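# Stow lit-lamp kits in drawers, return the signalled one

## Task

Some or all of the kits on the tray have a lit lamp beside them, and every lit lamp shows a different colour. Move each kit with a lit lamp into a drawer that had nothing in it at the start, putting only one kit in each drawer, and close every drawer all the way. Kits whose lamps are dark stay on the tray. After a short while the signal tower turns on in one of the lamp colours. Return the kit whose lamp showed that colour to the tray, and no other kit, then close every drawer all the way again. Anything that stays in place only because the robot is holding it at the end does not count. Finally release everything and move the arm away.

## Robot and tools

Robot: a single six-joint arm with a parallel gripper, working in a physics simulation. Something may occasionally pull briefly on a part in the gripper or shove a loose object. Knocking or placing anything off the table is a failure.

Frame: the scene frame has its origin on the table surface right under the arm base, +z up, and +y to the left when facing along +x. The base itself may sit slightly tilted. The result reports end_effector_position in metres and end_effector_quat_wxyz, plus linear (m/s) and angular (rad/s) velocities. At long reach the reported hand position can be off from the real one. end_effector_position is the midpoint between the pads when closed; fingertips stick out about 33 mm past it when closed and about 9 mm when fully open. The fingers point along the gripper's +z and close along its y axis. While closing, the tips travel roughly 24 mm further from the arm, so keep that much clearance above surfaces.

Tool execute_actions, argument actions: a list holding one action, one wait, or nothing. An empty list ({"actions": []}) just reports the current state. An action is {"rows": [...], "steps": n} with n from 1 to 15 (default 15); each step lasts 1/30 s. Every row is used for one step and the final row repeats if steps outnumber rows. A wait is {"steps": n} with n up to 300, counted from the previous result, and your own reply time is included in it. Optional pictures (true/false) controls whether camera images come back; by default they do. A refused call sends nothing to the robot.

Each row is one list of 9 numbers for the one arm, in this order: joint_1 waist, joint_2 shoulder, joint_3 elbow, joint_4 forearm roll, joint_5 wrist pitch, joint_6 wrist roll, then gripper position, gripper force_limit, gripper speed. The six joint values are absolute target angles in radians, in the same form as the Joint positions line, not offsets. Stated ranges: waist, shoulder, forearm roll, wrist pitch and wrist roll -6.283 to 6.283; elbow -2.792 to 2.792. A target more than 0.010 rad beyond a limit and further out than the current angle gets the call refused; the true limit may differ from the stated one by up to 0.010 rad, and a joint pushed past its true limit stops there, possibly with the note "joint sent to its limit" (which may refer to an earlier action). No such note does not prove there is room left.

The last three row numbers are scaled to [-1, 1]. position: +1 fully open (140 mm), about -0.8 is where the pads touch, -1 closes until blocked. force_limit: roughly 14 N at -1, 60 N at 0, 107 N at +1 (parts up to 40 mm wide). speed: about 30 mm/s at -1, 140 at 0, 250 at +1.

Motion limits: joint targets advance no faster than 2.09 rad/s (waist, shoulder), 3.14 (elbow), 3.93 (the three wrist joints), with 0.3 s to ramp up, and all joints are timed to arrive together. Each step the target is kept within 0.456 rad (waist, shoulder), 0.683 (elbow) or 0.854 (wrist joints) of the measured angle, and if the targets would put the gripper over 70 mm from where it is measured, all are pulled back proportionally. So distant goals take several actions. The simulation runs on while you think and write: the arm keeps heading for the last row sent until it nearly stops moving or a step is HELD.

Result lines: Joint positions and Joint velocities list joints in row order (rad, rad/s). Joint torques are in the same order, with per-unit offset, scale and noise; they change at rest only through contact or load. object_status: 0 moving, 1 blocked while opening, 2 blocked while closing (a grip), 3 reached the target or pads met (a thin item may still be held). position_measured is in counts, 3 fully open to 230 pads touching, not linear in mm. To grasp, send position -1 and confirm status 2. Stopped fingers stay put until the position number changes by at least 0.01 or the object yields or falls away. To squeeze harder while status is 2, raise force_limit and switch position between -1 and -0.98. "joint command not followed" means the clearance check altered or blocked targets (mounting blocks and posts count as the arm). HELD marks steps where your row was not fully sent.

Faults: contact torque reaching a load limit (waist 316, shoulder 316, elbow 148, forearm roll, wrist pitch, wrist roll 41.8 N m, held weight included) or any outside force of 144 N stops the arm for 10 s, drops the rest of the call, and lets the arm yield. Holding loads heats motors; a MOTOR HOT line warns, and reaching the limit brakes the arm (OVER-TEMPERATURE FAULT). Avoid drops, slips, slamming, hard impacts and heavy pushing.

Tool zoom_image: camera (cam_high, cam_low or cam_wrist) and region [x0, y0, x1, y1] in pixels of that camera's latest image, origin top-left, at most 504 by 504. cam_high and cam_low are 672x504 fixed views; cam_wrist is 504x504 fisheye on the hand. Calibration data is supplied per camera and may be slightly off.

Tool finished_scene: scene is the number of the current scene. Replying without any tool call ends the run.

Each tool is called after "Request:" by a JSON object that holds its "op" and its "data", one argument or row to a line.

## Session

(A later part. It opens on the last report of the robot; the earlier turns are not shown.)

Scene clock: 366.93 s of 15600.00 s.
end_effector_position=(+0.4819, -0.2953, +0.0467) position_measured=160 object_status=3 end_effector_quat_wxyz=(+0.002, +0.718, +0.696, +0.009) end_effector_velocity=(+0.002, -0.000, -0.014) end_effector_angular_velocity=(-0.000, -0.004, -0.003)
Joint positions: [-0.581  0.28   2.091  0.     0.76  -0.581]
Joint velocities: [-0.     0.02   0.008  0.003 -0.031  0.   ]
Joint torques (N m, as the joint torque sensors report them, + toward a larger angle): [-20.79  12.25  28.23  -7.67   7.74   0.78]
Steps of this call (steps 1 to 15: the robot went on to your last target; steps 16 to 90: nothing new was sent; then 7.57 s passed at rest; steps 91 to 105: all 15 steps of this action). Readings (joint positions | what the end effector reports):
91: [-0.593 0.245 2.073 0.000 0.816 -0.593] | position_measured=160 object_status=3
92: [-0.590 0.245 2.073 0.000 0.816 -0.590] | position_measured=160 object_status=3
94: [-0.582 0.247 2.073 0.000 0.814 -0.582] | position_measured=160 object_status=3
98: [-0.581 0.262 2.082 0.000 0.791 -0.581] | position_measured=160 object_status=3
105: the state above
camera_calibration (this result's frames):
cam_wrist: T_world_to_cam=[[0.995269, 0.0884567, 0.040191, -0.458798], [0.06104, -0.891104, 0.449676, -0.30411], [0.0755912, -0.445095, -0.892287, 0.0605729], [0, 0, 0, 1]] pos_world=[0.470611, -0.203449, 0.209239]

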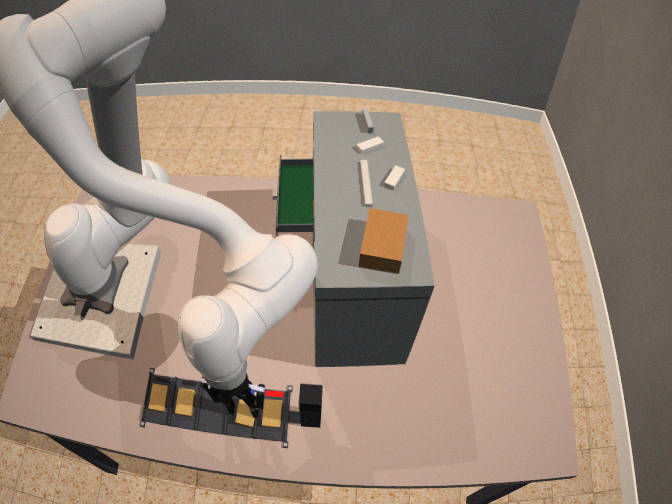

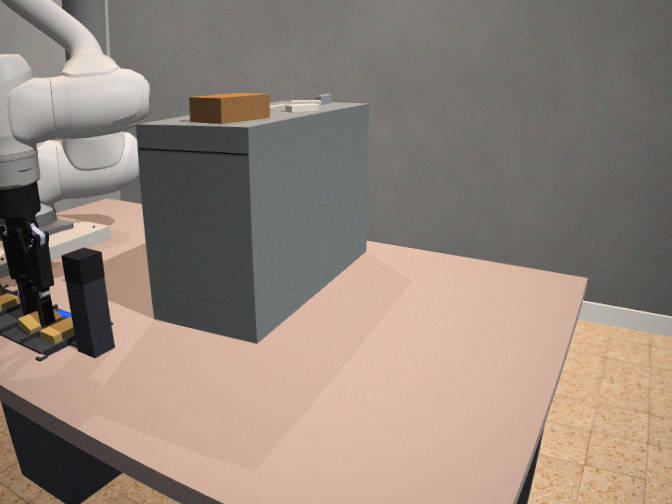

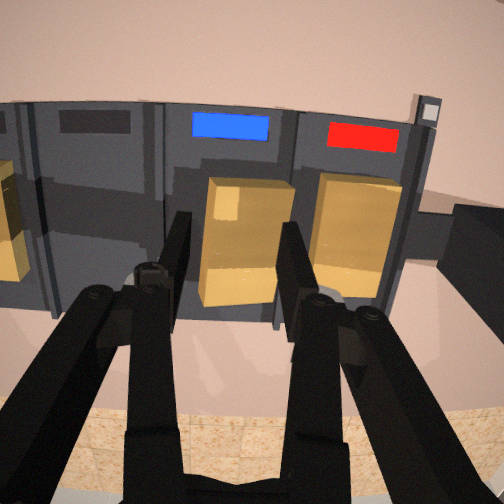

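Request:
{"op": "execute_actions", "data": {
  "actions": [
    {"rows":[[-0.581,0.262,2.082,0,0.79,-0.581,-0.25,-0.4,0],[-0.581,0.262,2.082,0,0.79,-0.581,-0.25,-0.4,0],[-0.581,0.262,2.082,0,0.79,-0.581,-0.25,-0.4,0],[-0.581,0.262,2.082,0,0.79,-0.581,-0.25,-0.4,0],[-0.589,0.261,2.083,0,0.79,-0.589,-0.25,-0.4,0],[-0.589,0.261,2.083,0,0.79,-0.589,-0.25,-0.4,0],[-0.589,0.261,2.083,0,0.79,-0.589,-0.25,-0.4,0],[-0.589,0.261,2.083,0,0.79,-0.589,-0.25,-0.4,0],[-0.589,0.268,2.087,0,0.779,-0.589,-0.25,-0.4,0]],"steps":15}
  ]
}}

Request:
{"op": "execute_actions", "data": {
  "actions": [
    {"rows":[[-0.589,0.268,2.087,0,0.779,-0.589,-1,-0.4,-0.5]],"steps":15}
  ],
  "pictures": false
}}

Request:
{"op": "execute_actions", "data": {
  "actions": [
    {"steps":15}
  ]
}}

Scene clock: 377.00 s of 15600.00 s.
end_effector_position=(+0.4851, -0.2969, +0.0491) position_measured=160 object_status=3 end_effector_quat_wxyz=(+0.006, +0.718, +0.696, +0.011) end_effector_velocity=(+0.000, +0.000, -0.000) end_effector_angular_velocity=(-0.001, -0.001, +0.001)
Joint positions: [-0.581  0.278  2.087  0.003  0.759 -0.581]
Joint velocities: [ 0.001  0.001  0.    -0.    -0.002 -0.   ]
Joint torques (N m, as the joint torque sensors report them, + toward a larger angle): [ -7.03 -46.93 -21.19   0.4    0.88   0.4 ]
FORCE FAULT: contact force on the arm reached its limit, and the arm stopped for 10 seconds. The contact can be on any part of the arm, not only on its tool. The arm's remaining commands of this call were not run. The arm holds still and accepts commands again. Move the arm away from the contact; if what it grips holds it there, let go first. Pushing or pulling that hard again can fault the arm again.
The stop began at step 2 of this call (marked STOPPED below). From that step on the arm followed nothing that you had sent. 15 steps, steps kept back included, did not run and will not run. Nothing is kept back now, and the robot has no last target.
Steps of this call (step 1: the robot went on to your last target; steps 2 to 302: the stop). Readings (joint positions | what the end effector reports):
1: [-0.581 0.280 2.091 0.001 0.760 -0.581] | position_measured=160 object_status=3
2: [-0.581 0.279 2.089 0.002 0.759 -0.581] | position_measured=160 object_status=3 STOPPED
4: [-0.581 0.278 2.087 0.003 0.759 -0.581] | position_measured=160 object_status=3
8: [-0.581 0.278 2.087 0.003 0.759 -0.581] | position_measured=160 object_status=3
302: the state above
camera_calibration (this result's frames):
cam_wrist: T_world_to_cam=[[0.99514, 0.0869239, 0.0462631, -0.462652], [0.0567231, -0.890087, 0.452248, -0.304554], [0.0804893, -0.447426, -0.890692, 0.0586668], [0, 0, 0, 1]] pos_world=[0.472957, -0.204615, 0.211392]

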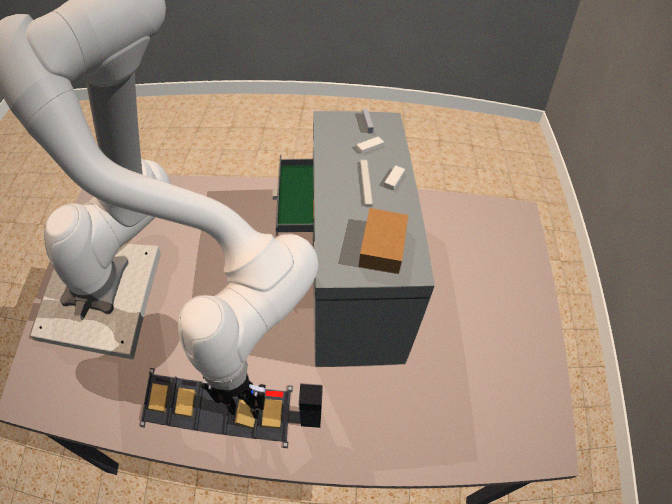

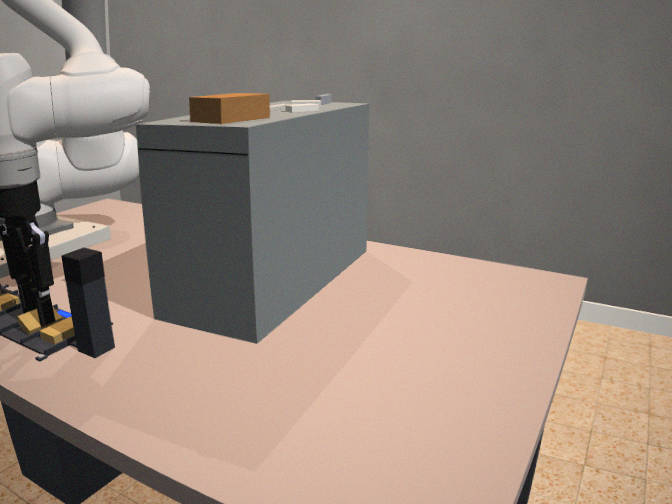

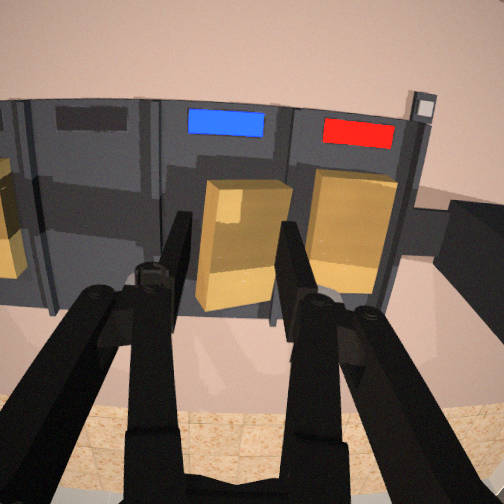

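Scene clock: 377.03 s of 15600.00 s.
end_effector_position=(+0.4851, -0.2970, +0.0492) position_measured=160 object_status=3 end_effector_quat_wxyz=(+0.006, +0.718, +0.696, +0.011) end_effector_velocity=(+0.000, +0.000, +0.001) end_effector_angular_velocity=(+0.000, +0.000, +0.001)
Joint positions: [-0.581  0.278  2.087  0.003  0.759 -0.581]
Joint velocities: [ 0.001 -0.001 -0.001 -0.     0.003  0.   ]
Joint torques (N m, as the joint torque sensors report them, + toward a larger angle): [ -5.81 -47.17 -21.     0.55   0.68   0.29]
A stop began in an earlier call of the same reply, so what this call sent did not run. Send another action.
Steps of this call (step 1: nothing new was sent). Readings (joint positions | what the end effector reports):
1: the state above

Scene clock: 377.07 s of 15600.00 s.
end_effector_position=(+0.4851, -0.2970, +0.0492) position_measured=160 object_status=3 end_effector_quat_wxyz=(+0.006, +0.718, +0.696, +0.011) end_effector_velocity=(-0.000, +0.000, +0.001) end_effector_angular_velocity=(-0.000, +0.000, +0.001)
Joint positions: [-0.581  0.278  2.087  0.003  0.759 -0.581]
Joint velocities: [ 0.001 -0.002  0.    -0.     0.001 -0.   ]
Joint torques (N m, as the joint torque sensors report them, + toward a larger angle): [ -5.97 -47.8  -21.58   0.45   0.41   0.32]
A stop began in an earlier call of the same reply, so what this call sent did not run. Send another action.
Steps of this call (step 1: nothing new was sent). Readings (joint positions | what the end effector reports):
1: the state above
camera_calibration (this result's frames):
cam_wrist: T_world_to_cam=[[0.995137, 0.0869249, 0.0463355, -0.462697], [0.0566867, -0.890062, 0.452301, -0.304582], [0.0805577, -0.447474, -0.890661, 0.0586371], [0, 0, 0, 1]] pos_world=[0.472989, -0.204638, 0.211428]

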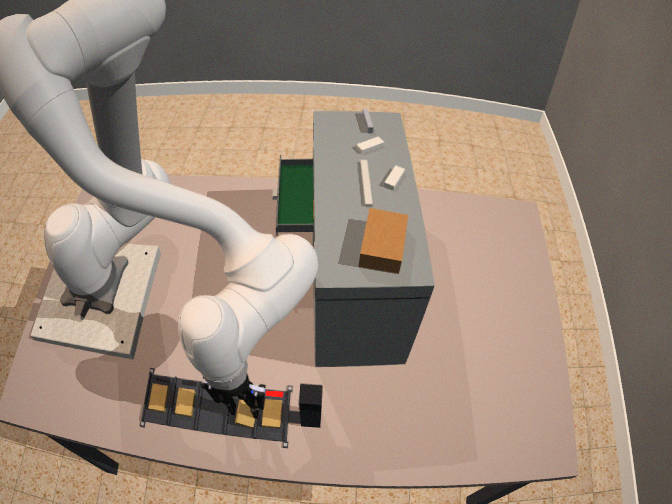

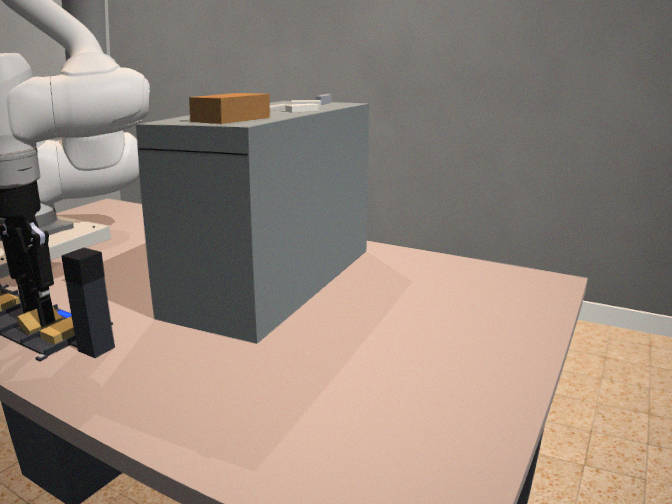

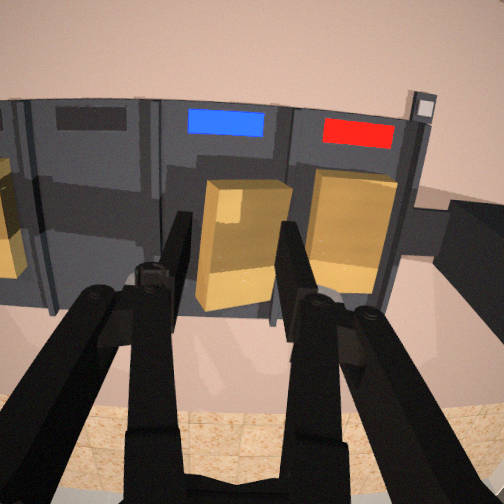

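Request:
{"op": "execute_actions", "data": {
  "actions": [
    {"rows":[[-0.581,0.268,2.085,0,0.779,-0.581,-0.25,-0.4,0],[-0.581,0.268,2.085,0,0.779,-0.581,-0.25,-0.4,0],[-0.581,0.268,2.085,0,0.779,-0.581,-0.25,-0.4,0],[-0.581,0.268,2.085,0,0.779,-0.581,-0.25,-0.4,0],[-0.581,0.25,2.075,0,0.81,-0.581,-0.25,-0.4,0],[-0.581,0.25,2.075,0,0.81,-0.581,-0.25,-0.4,0],[-0.581,0.25,2.075,0,0.81,-0.581,-0.25,-0.4,0],[-0.585,0.21,2.05,0,0.875,-0.585,-0.25,-0.4,0]],"steps":15}
  ]
}}

Request:
{"op": "zoom_image", "data": {
  "camera": "cam_low",
  "region": [0,240,140,370]
}}

Scene clock: 383.60 s of 15600.00 s.
end_effector_position=(+0.4791, -0.2976, +0.1024) position_measured=160 object_status=3 end_effector_quat_wxyz=(+0.001, +0.718, +0.696, +0.009) end_effector_velocity=(-0.002, +0.001, +0.001) end_effector_angular_velocity=(+0.003, +0.004, -0.000)
Joint positions: [-0.585  0.21   2.05  -0.     0.875 -0.585]
Joint velocities: [-0.002 -0.001 -0.     0.001  0.006 -0.001]
Joint torques (N m, as the joint torque sensors report them, + toward a larger angle): [  0.29 -53.62 -30.64   3.46   0.33   0.32]
Steps of this call (steps 1 to 90: nothing new was sent; then 3.03 s passed at rest; steps 91 to 105: all 15 steps of this action). Readings (joint positions | what the end effector reports):
91: [-0.581 0.278 2.087 0.003 0.759 -0.581] | position_measured=160 object_status=3
92: [-0.581 0.276 2.087 0.002 0.765 -0.581] | position_measured=160 object_status=3
94: [-0.581 0.269 2.085 0.001 0.777 -0.581] | position_measured=160 object_status=3
98: [-0.581 0.252 2.076 -0.000 0.806 -0.581] | position_measured=160 object_status=3
105: the state above
camera_calibration (this result's frames):
cam_wrist: T_world_to_cam=[[0.995383, 0.088597, 0.036931, -0.457766], [0.0627783, -0.891952, 0.44775, -0.331865], [0.07261, -0.443364, -0.893396, 0.111553], [0, 0, 0, 1]] pos_world=[0.468386, -0.205992, 0.265159]

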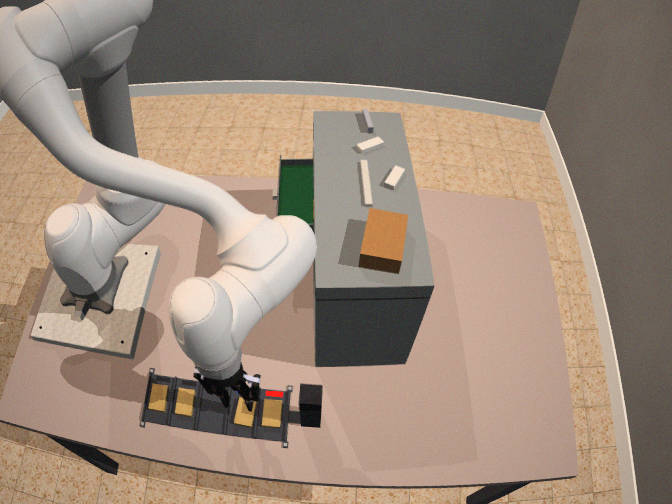

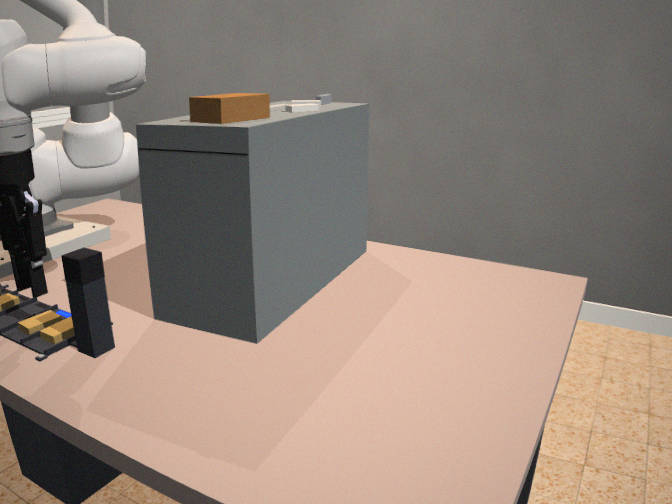

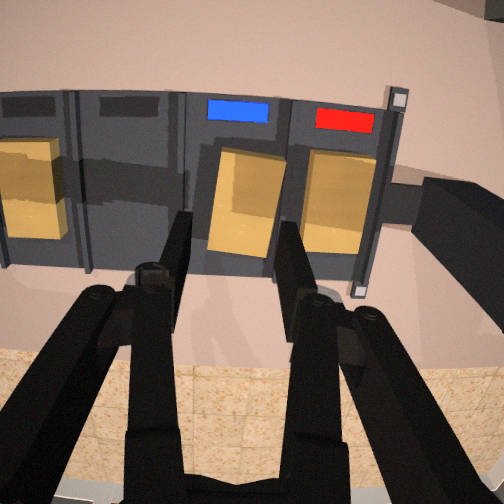

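Region (0, 240, 140, 370) of cam_low's 672x504 image, scaled by 3.600, with more detail than that image has; it fills the top 468 rows of this view, and the rest is white.

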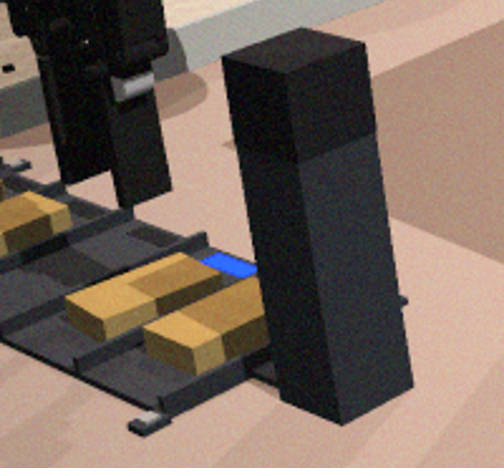

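Request:
{"op": "execute_actions", "data": {
  "actions": [
    {"rows":[[-0.588,0.245,2.073,0,0.816,-0.47,-0.3,-0.4,0],[-0.588,0.245,2.073,0,0.816,-0.47,-0.3,-0.4,0],[-0.588,0.245,2.073,0,0.816,-0.47,-0.3,-0.4,0],[-0.588,0.245,2.073,0,0.816,-0.47,-0.3,-0.4,0],[-0.588,0.245,2.073,0,0.816,-0.47,-0.3,-0.4,0],[-0.588,0.258,2.081,0,0.795,-0.47,-0.3,-0.4,0],[-0.588,0.258,2.081,0,0.795,-0.47,-0.3,-0.4,0],[-0.588,0.258,2.081,0,0.795,-0.47,-0.3,-0.4,0],[-0.588,0.258,2.081,0,0.795,-0.47,-0.3,-0.4,0],[-0.588,0.266,2.086,0,0.782,-0.47,-0.3,-0.4,0]],"steps":15}
  ]
}}

Scene clock: 391.27 s of 15600.00 s.
end_effector_position=(+0.4783, -0.2981, +0.0564) position_measured=167 object_status=3 end_effector_quat_wxyz=(+0.001, +0.757, +0.653, +0.009) end_effector_velocity=(+0.000, -0.001, -0.002) end_effector_angular_velocity=(-0.002, -0.002, -0.001)
Joint positions: [-0.588  0.266  2.086  0.     0.782 -0.47 ]
Joint velocities: [-0.001  0.002  0.002 -0.001 -0.007  0.   ]
Joint torques (N m, as the joint torque sensors report them, + toward a larger angle): [  0.46 -56.83 -28.86   3.34  -0.2    0.21]
Steps of this call (steps 1 to 15: the robot went on to your last target; steps 16 to 90: nothing new was sent; then 4.17 s passed at rest; steps 91 to 105: all 15 steps of this action). Readings (joint positions | what the end effector reports):
91: [-0.585 0.210 2.050 0.000 0.875 -0.585] | position_measured=160 object_status=0
92: [-0.585 0.212 2.051 0.000 0.872 -0.578] | position_measured=163 object_status=0
94: [-0.587 0.228 2.062 0.000 0.844 -0.524] | position_measured=167 object_status=0
98: [-0.588 0.254 2.078 0.000 0.802 -0.471] | position_measured=167 object_status=0
105: the state above
camera_calibration (this result's frames):
cam_wrist: T_world_to_cam=[[0.998896, -0.0293601, 0.0366735, -0.492015], [-0.0426701, -0.8936, 0.446832, -0.261667], [0.0196524, -0.447903, -0.893866, 0.0942605], [0, 0, 0, 1]] pos_world=[0.478454, -0.206051, 0.219221]

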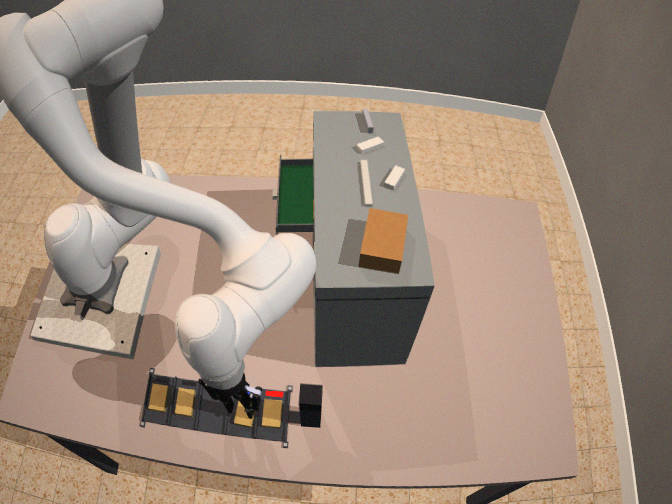

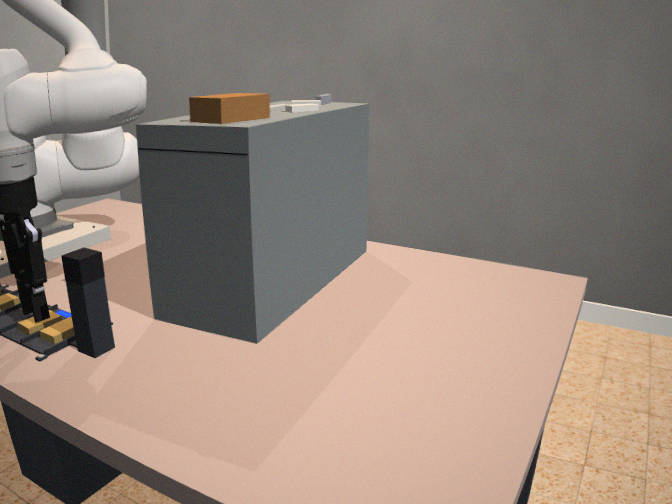

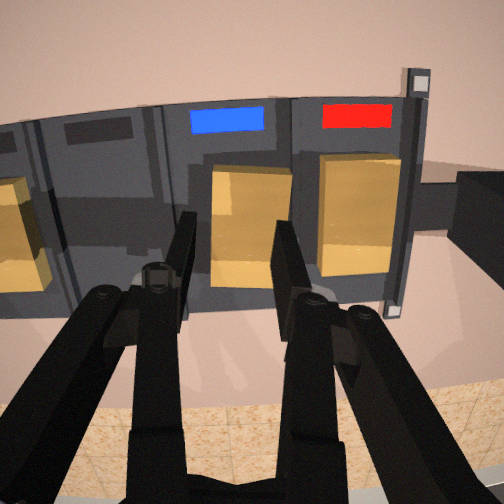

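Request:
{"op": "execute_actions", "data": {
  "actions": [
    {"rows":[[-0.588,0.255,2.079,0,0.8,-0.47,-0.3,-0.4,0],[-0.588,0.255,2.079,0,0.8,-0.47,-0.3,-0.4,0],[-0.588,0.255,2.079,0,0.8,-0.47,-0.3,-0.4,0],[-0.573,0.258,2.077,0,0.8,-0.455,-0.3,-0.4,0],[-0.573,0.258,2.077,0,0.8,-0.455,-0.3,-0.4,0],[-0.573,0.258,2.077,0,0.8,-0.455,-0.3,-0.4,0],[-0.573,0.258,2.077,0,0.8,-0.455,-0.3,-0.4,0],[-0.573,0.266,2.082,0,0.787,-0.455,-0.3,-0.4,0],[-0.573,0.266,2.082,0,0.787,-0.455,-0.3,-0.4,0],[-0.573,0.266,2.082,0,0.787,-0.455,-0.3,-0.4,0],[-0.573,0.271,2.085,0,0.779,-0.455,-0.3,-0.4,0]],"steps":15}
  ]
}}

Scene clock: 396.77 s of 15600.00 s.
end_effector_position=(+0.4835, -0.2915, +0.0541) position_measured=167 object_status=3 end_effector_quat_wxyz=(+0.000, +0.757, +0.653, +0.009) end_effector_velocity=(+0.001, -0.000, -0.003) end_effector_angular_velocity=(-0.002, -0.004, +0.000)
Joint positions: [-0.573  0.271  2.085 -0.     0.779 -0.455]
Joint velocities: [ 0.     0.004  0.002  0.    -0.01   0.   ]
Joint torques (N m, as the joint torque sensors report them, + toward a larger angle): [  0.33 -58.09 -29.23   3.29   0.1    0.21]
Steps of this call (steps 1 to 15: the robot went on to your last target; steps 16 to 90: nothing new was sent; then 2.00 s passed at rest; steps 91 to 105: all 15 steps of this action). Readings (joint positions | what the end effector reports):
91: [-0.588 0.266 2.086 0.000 0.782 -0.470] | position_measured=167 object_status=3
92: [-0.588 0.263 2.085 -0.000 0.786 -0.470] | position_measured=167 object_status=3
94: [-0.588 0.256 2.080 -0.000 0.798 -0.470] | position_measured=167 object_status=3
98: [-0.574 0.258 2.077 -0.000 0.800 -0.456] | position_measured=167 object_status=3
105: the state above
camera_calibration (this result's frames):
cam_wrist: T_world_to_cam=[[0.998935, -0.0291918, 0.0357271, -0.49692], [-0.0420858, -0.893855, 0.446377, -0.254881], [0.0189043, -0.447405, -0.894132, 0.0956188], [0, 0, 0, 1]] pos_world=[0.483856, -0.199552, 0.217022]

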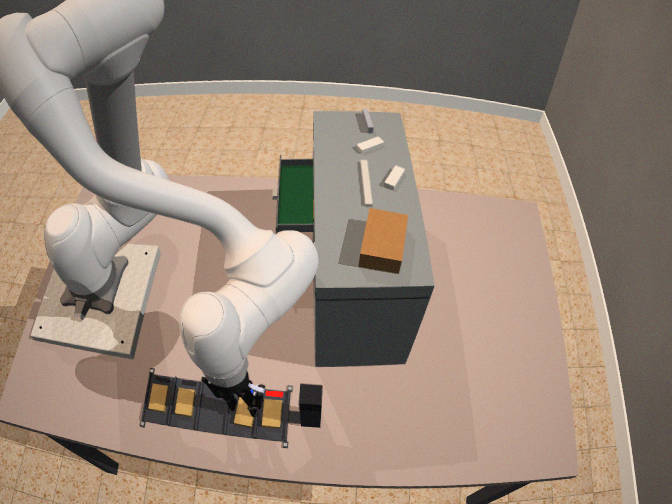

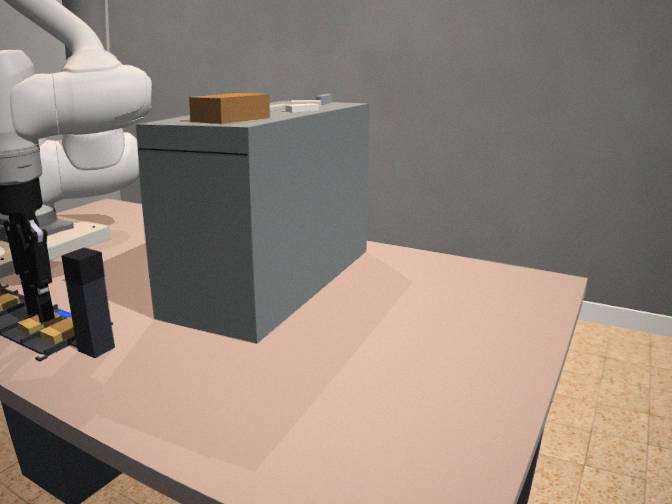

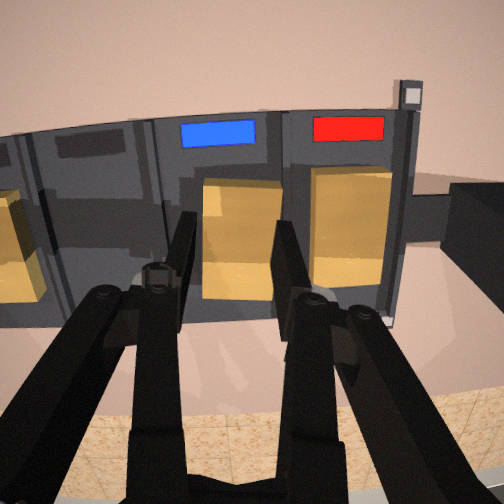

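Centered, no contact. Close slowly.

Request:
{"op": "execute_actions", "data": {
  "actions": [
    {"rows":[[-0.573,0.271,2.085,0,0.779,-0.455,-1,-0.4,-0.6]],"steps":15}
  ]
}}

Scene clock: 398.70 s of 15600.00 s.
end_effector_position=(+0.4836, -0.2914, +0.0539) position_measured=220 object_status=0 end_effector_quat_wxyz=(+0.000, +0.757, +0.653, +0.009) end_effector_velocity=(+0.000, -0.000, +0.000) end_effector_angular_velocity=(-0.000, -0.001, -0.000)
Joint positions: [-0.573  0.271  2.085  0.     0.779 -0.455]
Joint velocities: [ 0.    -0.    -0.     0.001 -0.    -0.   ]
Joint torques (N m, as the joint torque sensors report them, + toward a larger angle): [ -0.68 -57.33 -29.67   3.34   0.14   0.2 ]
Steps of this call (steps 1 to 15: the robot went on to your last target; steps 16 to 43: nothing new was sent; steps 44 to 58: all 15 steps of this action). Readings (joint positions | what the end effector reports):
44: [-0.573 0.271 2.085 0.000 0.779 -0.455] | position_measured=167 object_status=0
45: [-0.573 0.271 2.085 0.000 0.779 -0.455] | position_measured=168 object_status=0
47: [-0.573 0.271 2.085 0.000 0.779 -0.455] | position_measured=176 object_status=0
51: [-0.573 0.271 2.085 0.000 0.779 -0.455] | position_measured=192 object_status=0
58: the state above
camera_calibration (this result's frames):
cam_wrist: T_world_to_cam=[[0.998931, -0.0292715, 0.035791, -0.49695], [-0.0421841, -0.893888, 0.446302, -0.254717], [0.0189292, -0.447335, -0.894166, 0.0955141], [0, 0, 0, 1]] pos_world=[0.483866, -0.199508, 0.216872]

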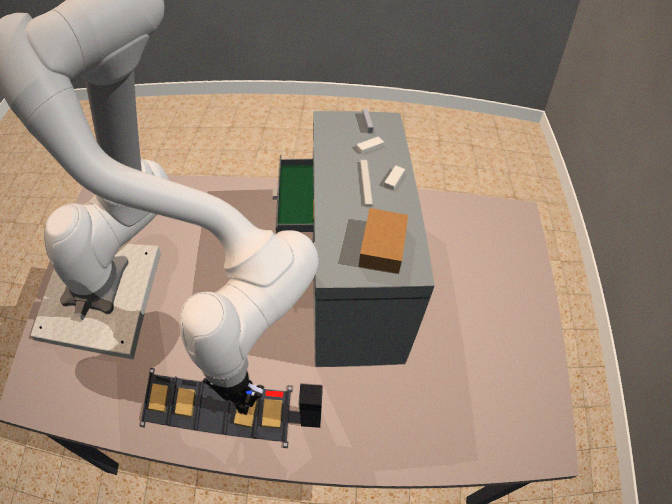

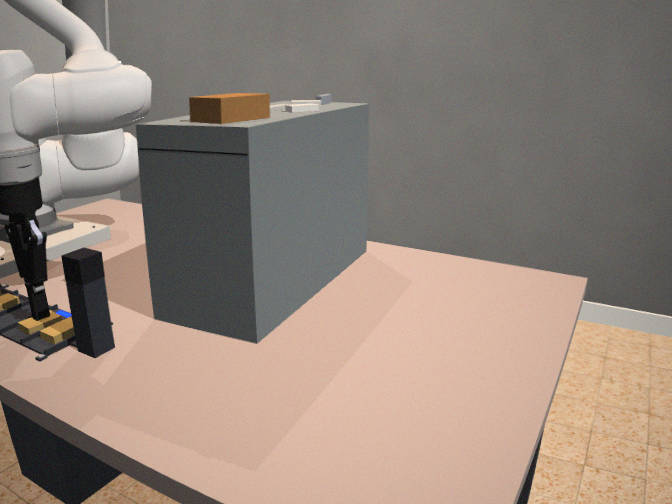

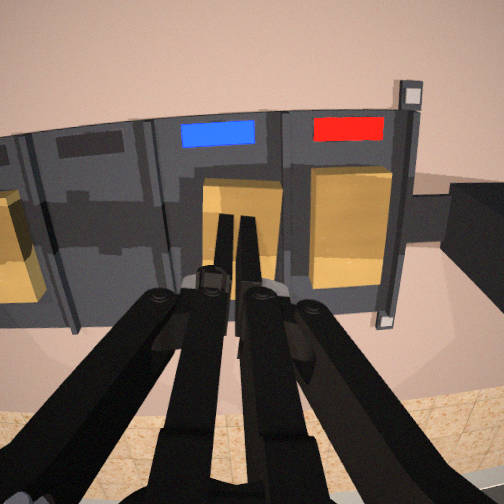

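Request:
{"op": "execute_actions", "data": {
  "actions": [
    {"rows":[[-0.573,0.271,2.085,0,0.779,-0.455,-0.3,-0.4,0],[-0.573,0.271,2.085,0,0.779,-0.455,-0.3,-0.4,0],[-0.573,0.271,2.085,0,0.779,-0.455,-0.3,-0.4,0],[-0.573,0.271,2.085,0,0.779,-0.455,-0.3,-0.4,0],[-0.573,0.271,2.085,0,0.779,-0.455,-0.3,-0.4,0],[-0.573,0.271,2.085,0,0.779,-0.455,-0.3,-0.4,0],[-0.573,0.271,2.085,0,0.779,-0.455,-0.3,-0.4,0],[-0.573,0.271,2.085,0,0.779,-0.455,-0.3,-0.4,0],[-0.573,0.271,2.085,0,0.779,-0.455,-0.3,-0.4,0],[-0.573,0.275,2.087,0,0.773,-0.455,-0.3,-0.4,0],[-0.573,0.275,2.087,0,0.773,-0.455,-0.3,-0.4,0],[-0.573,0.275,2.087,0,0.773,-0.455,-0.3,-0.4,0],[-0.573,0.278,2.089,0,0.768,-0.455,-0.3,-0.4,0]],"steps":15}
  ]
}}

Scene clock: 411.60 s of 15600.00 s.
end_effector_position=(+0.4840, -0.2916, +0.0495) position_measured=167 object_status=0 end_effector_quat_wxyz=(+0.001, +0.757, +0.653, +0.009) end_effector_velocity=(+0.006, -0.001, -0.012) end_effector_angular_velocity=(-0.004, -0.011, +0.000)
Joint positions: [-0.573  0.277  2.088  0.     0.769 -0.455]
Joint velocities: [ 0.002  0.018  0.006  0.004 -0.036 -0.001]
Joint torques (N m, as the joint torque sensors report them, + toward a larger angle): [ -5.19 -27.13  -5.04   0.53   1.85   0.37]
Steps of this call (steps 1 to 15: the robot went on to your last target; steps 16 to 90: nothing new was sent; then 9.40 s passed at rest; steps 91 to 105: all 15 steps of this action). Readings (joint positions | what the end effector reports):
91: [-0.573 0.271 2.085 0.000 0.779 -0.455] | position_measured=232 object_status=0
92: [-0.573 0.271 2.085 0.000 0.779 -0.455] | position_measured=232 object_status=0
94: [-0.573 0.271 2.085 0.000 0.779 -0.455] | position_measured=214 object_status=0
98: [-0.573 0.271 2.085 0.000 0.779 -0.455] | position_measured=184 object_status=0
105: the state above
camera_calibration (this result's frames):
cam_wrist: T_world_to_cam=[[0.99889, -0.0293634, 0.0368342, -0.497294], [-0.0427433, -0.89364, 0.446744, -0.252516], [0.0197986, -0.447823, -0.893903, 0.0909157], [0, 0, 0, 1]] pos_world=[0.484148, -0.199546, 0.212397]

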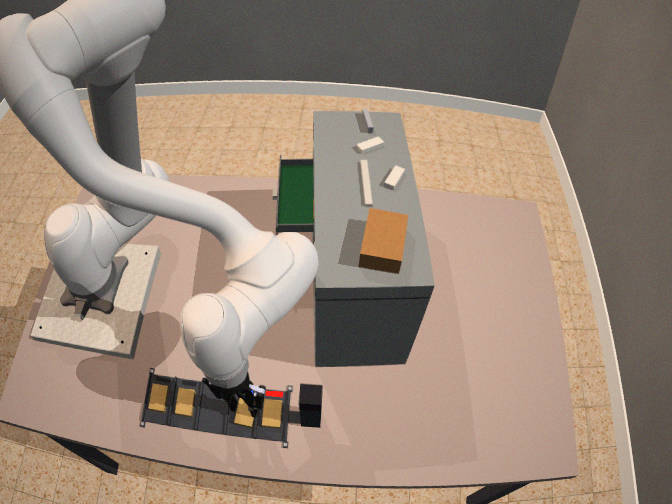

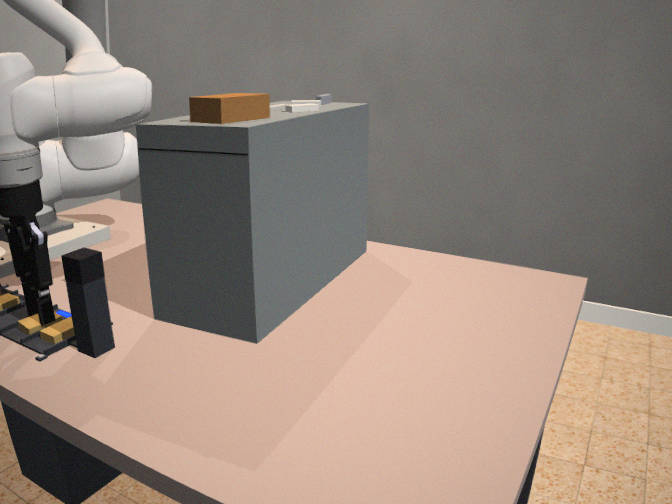

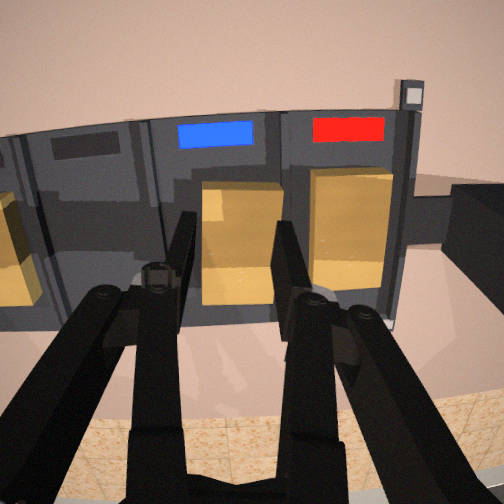

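Request:
{"op": "execute_actions", "data": {
  "actions": [
    {"rows":[[-0.573,0.262,2.08,0,0.793,-0.455,-0.2,-0.4,0],[-0.573,0.262,2.08,0,0.793,-0.455,-0.2,-0.4,0],[-0.573,0.262,2.08,0,0.793,-0.455,-0.2,-0.4,0],[-0.573,0.262,2.08,0,0.793,-0.455,-0.2,-0.4,0],[-0.563,0.264,2.078,0,0.793,-0.445,-0.2,-0.4,0],[-0.563,0.264,2.078,0,0.793,-0.445,-0.2,-0.4,0],[-0.563,0.264,2.078,0,0.793,-0.445,-0.2,-0.4,0],[-0.563,0.264,2.078,0,0.793,-0.445,-0.2,-0.4,0],[-0.563,0.271,2.082,0,0.782,-0.445,-0.2,-0.4,0],[-0.563,0.271,2.082,0,0.782,-0.445,-0.2,-0.4,0],[-0.563,0.271,2.082,0,0.782,-0.445,-0.2,-0.4,0],[-0.563,0.276,2.085,0,0.774,-0.445,-0.2,-0.4,0]],"steps":15}
  ]
}}

Scene clock: 421.60 s of 15600.00 s.
end_effector_position=(+0.4872, -0.2871, +0.0515) position_measured=154 object_status=3 end_effector_quat_wxyz=(-0.000, +0.757, +0.653, +0.009) end_effector_velocity=(+0.003, -0.000, -0.009) end_effector_angular_velocity=(-0.003, -0.004, +0.001)
Joint positions: [-0.563  0.276  2.085 -0.     0.775 -0.445]
Joint velocities: [ 0.002  0.012  0.005  0.    -0.023  0.001]
Joint torques (N m, as the joint torque sensors report them, + toward a larger angle): [ -0.49 -63.77 -31.84   3.44  -0.16   0.22]
Steps of this call (steps 1 to 15: the robot went on to your last target; steps 16 to 90: nothing new was sent; then 6.50 s passed at rest; steps 91 to 105: all 15 steps of this action). Readings (joint positions | what the end effector reports):
91: [-0.573 0.278 2.089 -0.000 0.768 -0.455] | position_measured=167 object_status=0
92: [-0.573 0.275 2.088 -0.000 0.774 -0.455] | position_measured=164 object_status=0
94: [-0.573 0.264 2.082 -0.000 0.790 -0.455] | position_measured=154 object_status=0
98: [-0.564 0.264 2.079 -0.000 0.793 -0.446] | position_measured=154 object_status=0
105: the state above
camera_calibration (this result's frames):
cam_wrist: T_world_to_cam=[[0.998933, -0.0293634, 0.0356352, -0.50041], [-0.0421937, -0.893956, 0.446163, -0.249651], [0.0187554, -0.447191, -0.894242, 0.0953472], [0, 0, 0, 1]] pos_world=[0.487554, -0.195233, 0.214481]

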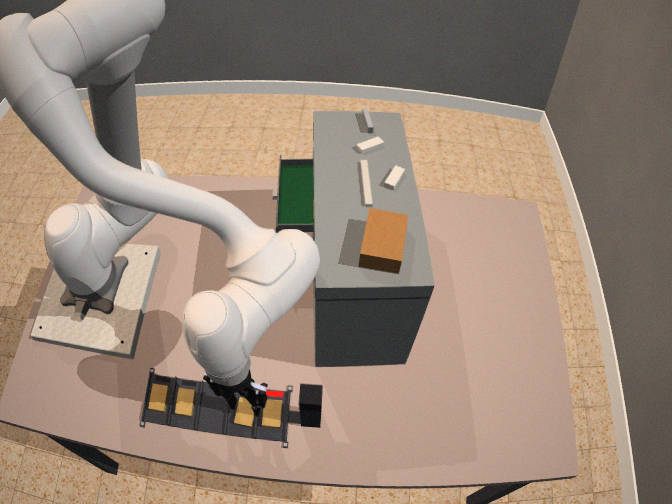

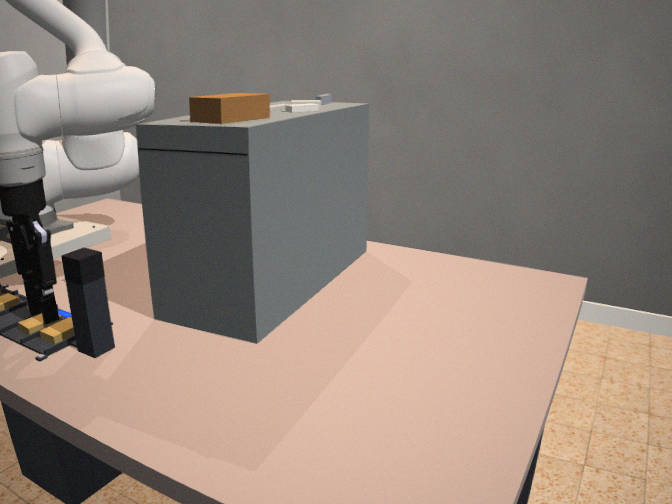

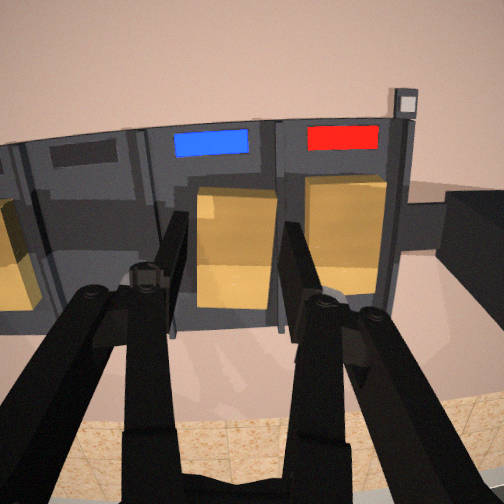

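Request:
{"op": "execute_actions", "data": {
  "actions": [
    {"rows":[[-0.563,0.279,2.087,0,0.769,-0.445,-0.2,-0.4,0],[-0.563,0.279,2.087,0,0.769,-0.445,-0.2,-0.4,0],[-0.563,0.279,2.087,0,0.769,-0.445,-0.2,-0.4,0],[-0.563,0.279,2.087,0,0.769,-0.445,-0.2,-0.4,0],[-0.563,0.279,2.087,0,0.769,-0.445,-0.2,-0.4,0],[-0.563,0.282,2.089,0,0.764,-0.445,-0.2,-0.4,0],[-0.563,0.282,2.089,0,0.764,-0.445,-0.2,-0.4,0],[-0.563,0.282,2.089,0,0.764,-0.445,-0.2,-0.4,0],[-0.563,0.282,2.089,0,0.764,-0.445,-0.2,-0.4,0],[-0.563,0.282,2.089,0,0.764,-0.445,-0.2,-0.4,0],[-0.563,0.285,2.091,0,0.759,-0.445,-0.2,-0.4,0]],"steps":15}
  ],
  "pictures": false
}}

Scene clock: 425.93 s of 15600.00 s.
end_effector_position=(+0.4868, -0.2866, +0.0439) position_measured=154 object_status=3 end_effector_quat_wxyz=(+0.000, +0.757, +0.653, +0.009) end_effector_velocity=(+0.001, -0.001, -0.001) end_effector_angular_velocity=(-0.001, -0.002, +0.000)
Joint positions: [-0.563  0.285  2.091  0.     0.759 -0.445]
Joint velocities: [-0.     0.001  0.001 -0.    -0.004 -0.   ]
Joint torques (N m, as the joint torque sensors report them, + toward a larger angle): [  0.21 -58.26 -28.96   3.33  -0.12   0.08]
Steps of this call (steps 1 to 15: the robot went on to your last target; steps 16 to 90: nothing new was sent; then 0.83 s passed at rest; steps 91 to 105: all 15 steps of this action). Readings (joint positions | what the end effector reports):
91: [-0.563 0.276 2.085 0.000 0.774 -0.445] | position_measured=154 object_status=3
92: [-0.563 0.277 2.086 0.000 0.772 -0.445] | position_measured=154 object_status=3
94: [-0.563 0.279 2.087 0.000 0.769 -0.445] | position_measured=154 object_status=3
98: [-0.563 0.281 2.089 0.000 0.765 -0.445] | position_measured=154 object_status=3
105: the state above

Free. Close.

Request:
{"op": "execute_actions", "data": {
  "actions": [
    {"rows":[[-0.563,0.285,2.091,0,0.759,-0.445,-1,-0.4,-0.6]],"steps":15}
  ]
}}

Scene clock: 427.53 s of 15600.00 s.
end_effector_position=(+0.4870, -0.2867, +0.0440) position_measured=171 object_status=2 end_effector_quat_wxyz=(+0.000, +0.757, +0.653, +0.009) end_effector_velocity=(-0.001, -0.000, -0.000) end_effector_angular_velocity=(+0.001, +0.000, -0.002)
Joint positions: [-0.563  0.285  2.091  0.     0.759 -0.445]
Joint velocities: [-0.001 -0.     0.001  0.001  0.     0.001]
Joint torques (N m, as the joint torque sensors report them, + toward a larger angle): [ -9.83 -21.85  17.48  -1.3   14.18   0.38]
Steps of this call (steps 1 to 15: the robot went on to your last target; steps 16 to 33: nothing new was sent; steps 34 to 48: all 15 steps of this action). Readings (joint positions | what the end effector reports):
34: [-0.563 0.285 2.091 0.000 0.759 -0.445] | position_measured=154 object_status=0
35: [-0.563 0.285 2.091 0.000 0.758 -0.445] | position_measured=156 object_status=0
37: [-0.563 0.285 2.091 0.000 0.758 -0.445] | position_measured=164 object_status=0
41: [-0.563 0.285 2.090 0.000 0.759 -0.445] | position_measured=171 object_status=0
48: the state above
camera_calibration (this result's frames):
cam_wrist: T_world_to_cam=[[0.998917, -0.0292916, 0.0361486, -0.499885], [-0.0423642, -0.893832, 0.446396, -0.245803], [0.0192351, -0.447444, -0.894105, 0.0884544], [0, 0, 0, 1]] pos_world=[0.487229, -0.19477, 0.206883]

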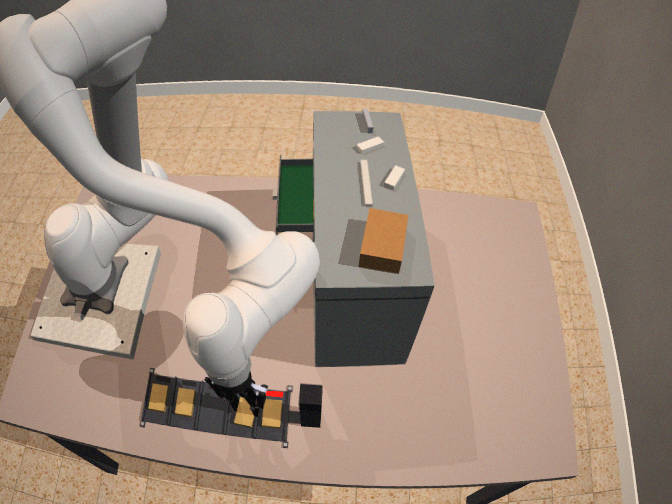

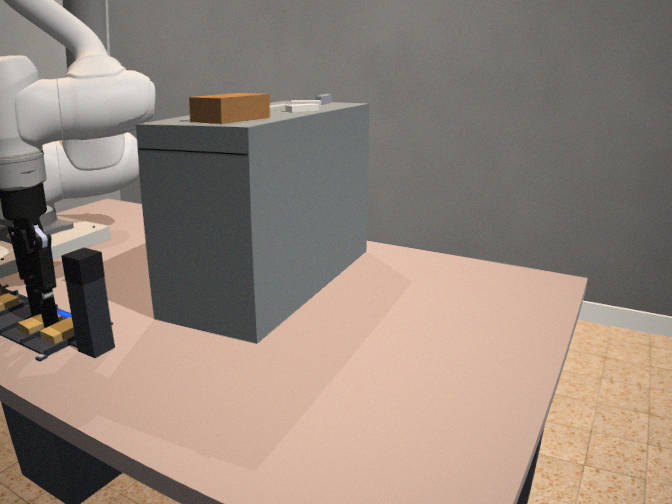

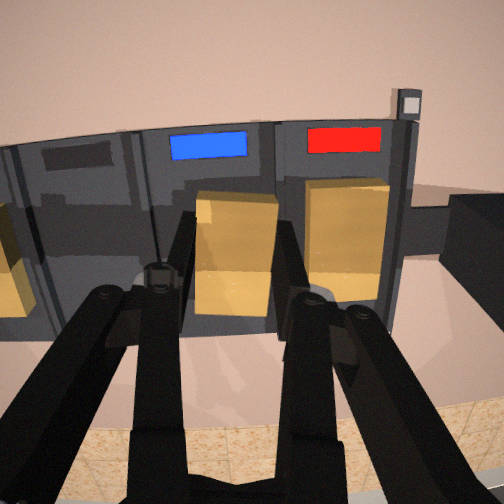

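Request:
{"op": "execute_actions", "data": {
  "actions": [
    {"rows":[[-0.563,0.283,2.09,0,0.762,-0.445,-0.98,-0.4,-0.6],[-0.563,0.283,2.09,0,0.762,-0.445,-0.98,-0.4,-0.6],[-0.563,0.283,2.09,0,0.762,-0.445,-0.98,-0.4,-0.6],[-0.563,0.283,2.09,0,0.762,-0.445,-0.98,-0.4,-0.6],[-0.563,0.283,2.09,0,0.762,-0.445,-0.98,-0.4,-0.6],[-0.563,0.283,2.09,0,0.762,-0.445,-0.98,-0.4,-0.6],[-0.563,0.283,2.09,0,0.762,-0.445,-0.98,-0.4,-0.6],[-0.565,0.2805,2.0885,0,0.766,-0.447,-0.98,-0.4,-0.6]],"steps":15}
  ],
  "pictures": false
}}

Scene clock: 431.53 s of 15600.00 s.
end_effector_position=(+0.4863, -0.2877, +0.0473) position_measured=172 object_status=2 end_effector_quat_wxyz=(+0.000, +0.757, +0.653, +0.009) end_effector_velocity=(+0.000, +0.000, +0.001) end_effector_angular_velocity=(+0.002, -0.001, -0.002)
Joint positions: [-0.565  0.281  2.089 -0.     0.766 -0.447]
Joint velocities: [-0.001 -0.001 -0.001  0.003  0.001 -0.001]
Joint torques (N m, as the joint torque sensors report them, + toward a larger angle): [  0.41 -59.22 -28.89   3.15   0.07   0.25]
Steps of this call (steps 1 to 15: the robot went on to your last target; steps 16 to 90: nothing new was sent; then 0.50 s passed at rest; steps 91 to 105: all 15 steps of this action). Readings (joint positions | what the end effector reports):
91: [-0.563 0.285 2.091 0.000 0.759 -0.445] | position_measured=171 object_status=0
92: [-0.563 0.284 2.091 -0.000 0.760 -0.445] | position_measured=171 object_status=0
94: [-0.563 0.284 2.091 -0.000 0.762 -0.445] | position_measured=172 object_status=0
98: [-0.563 0.283 2.091 -0.000 0.762 -0.445] | position_measured=172 object_status=0
105: the state above


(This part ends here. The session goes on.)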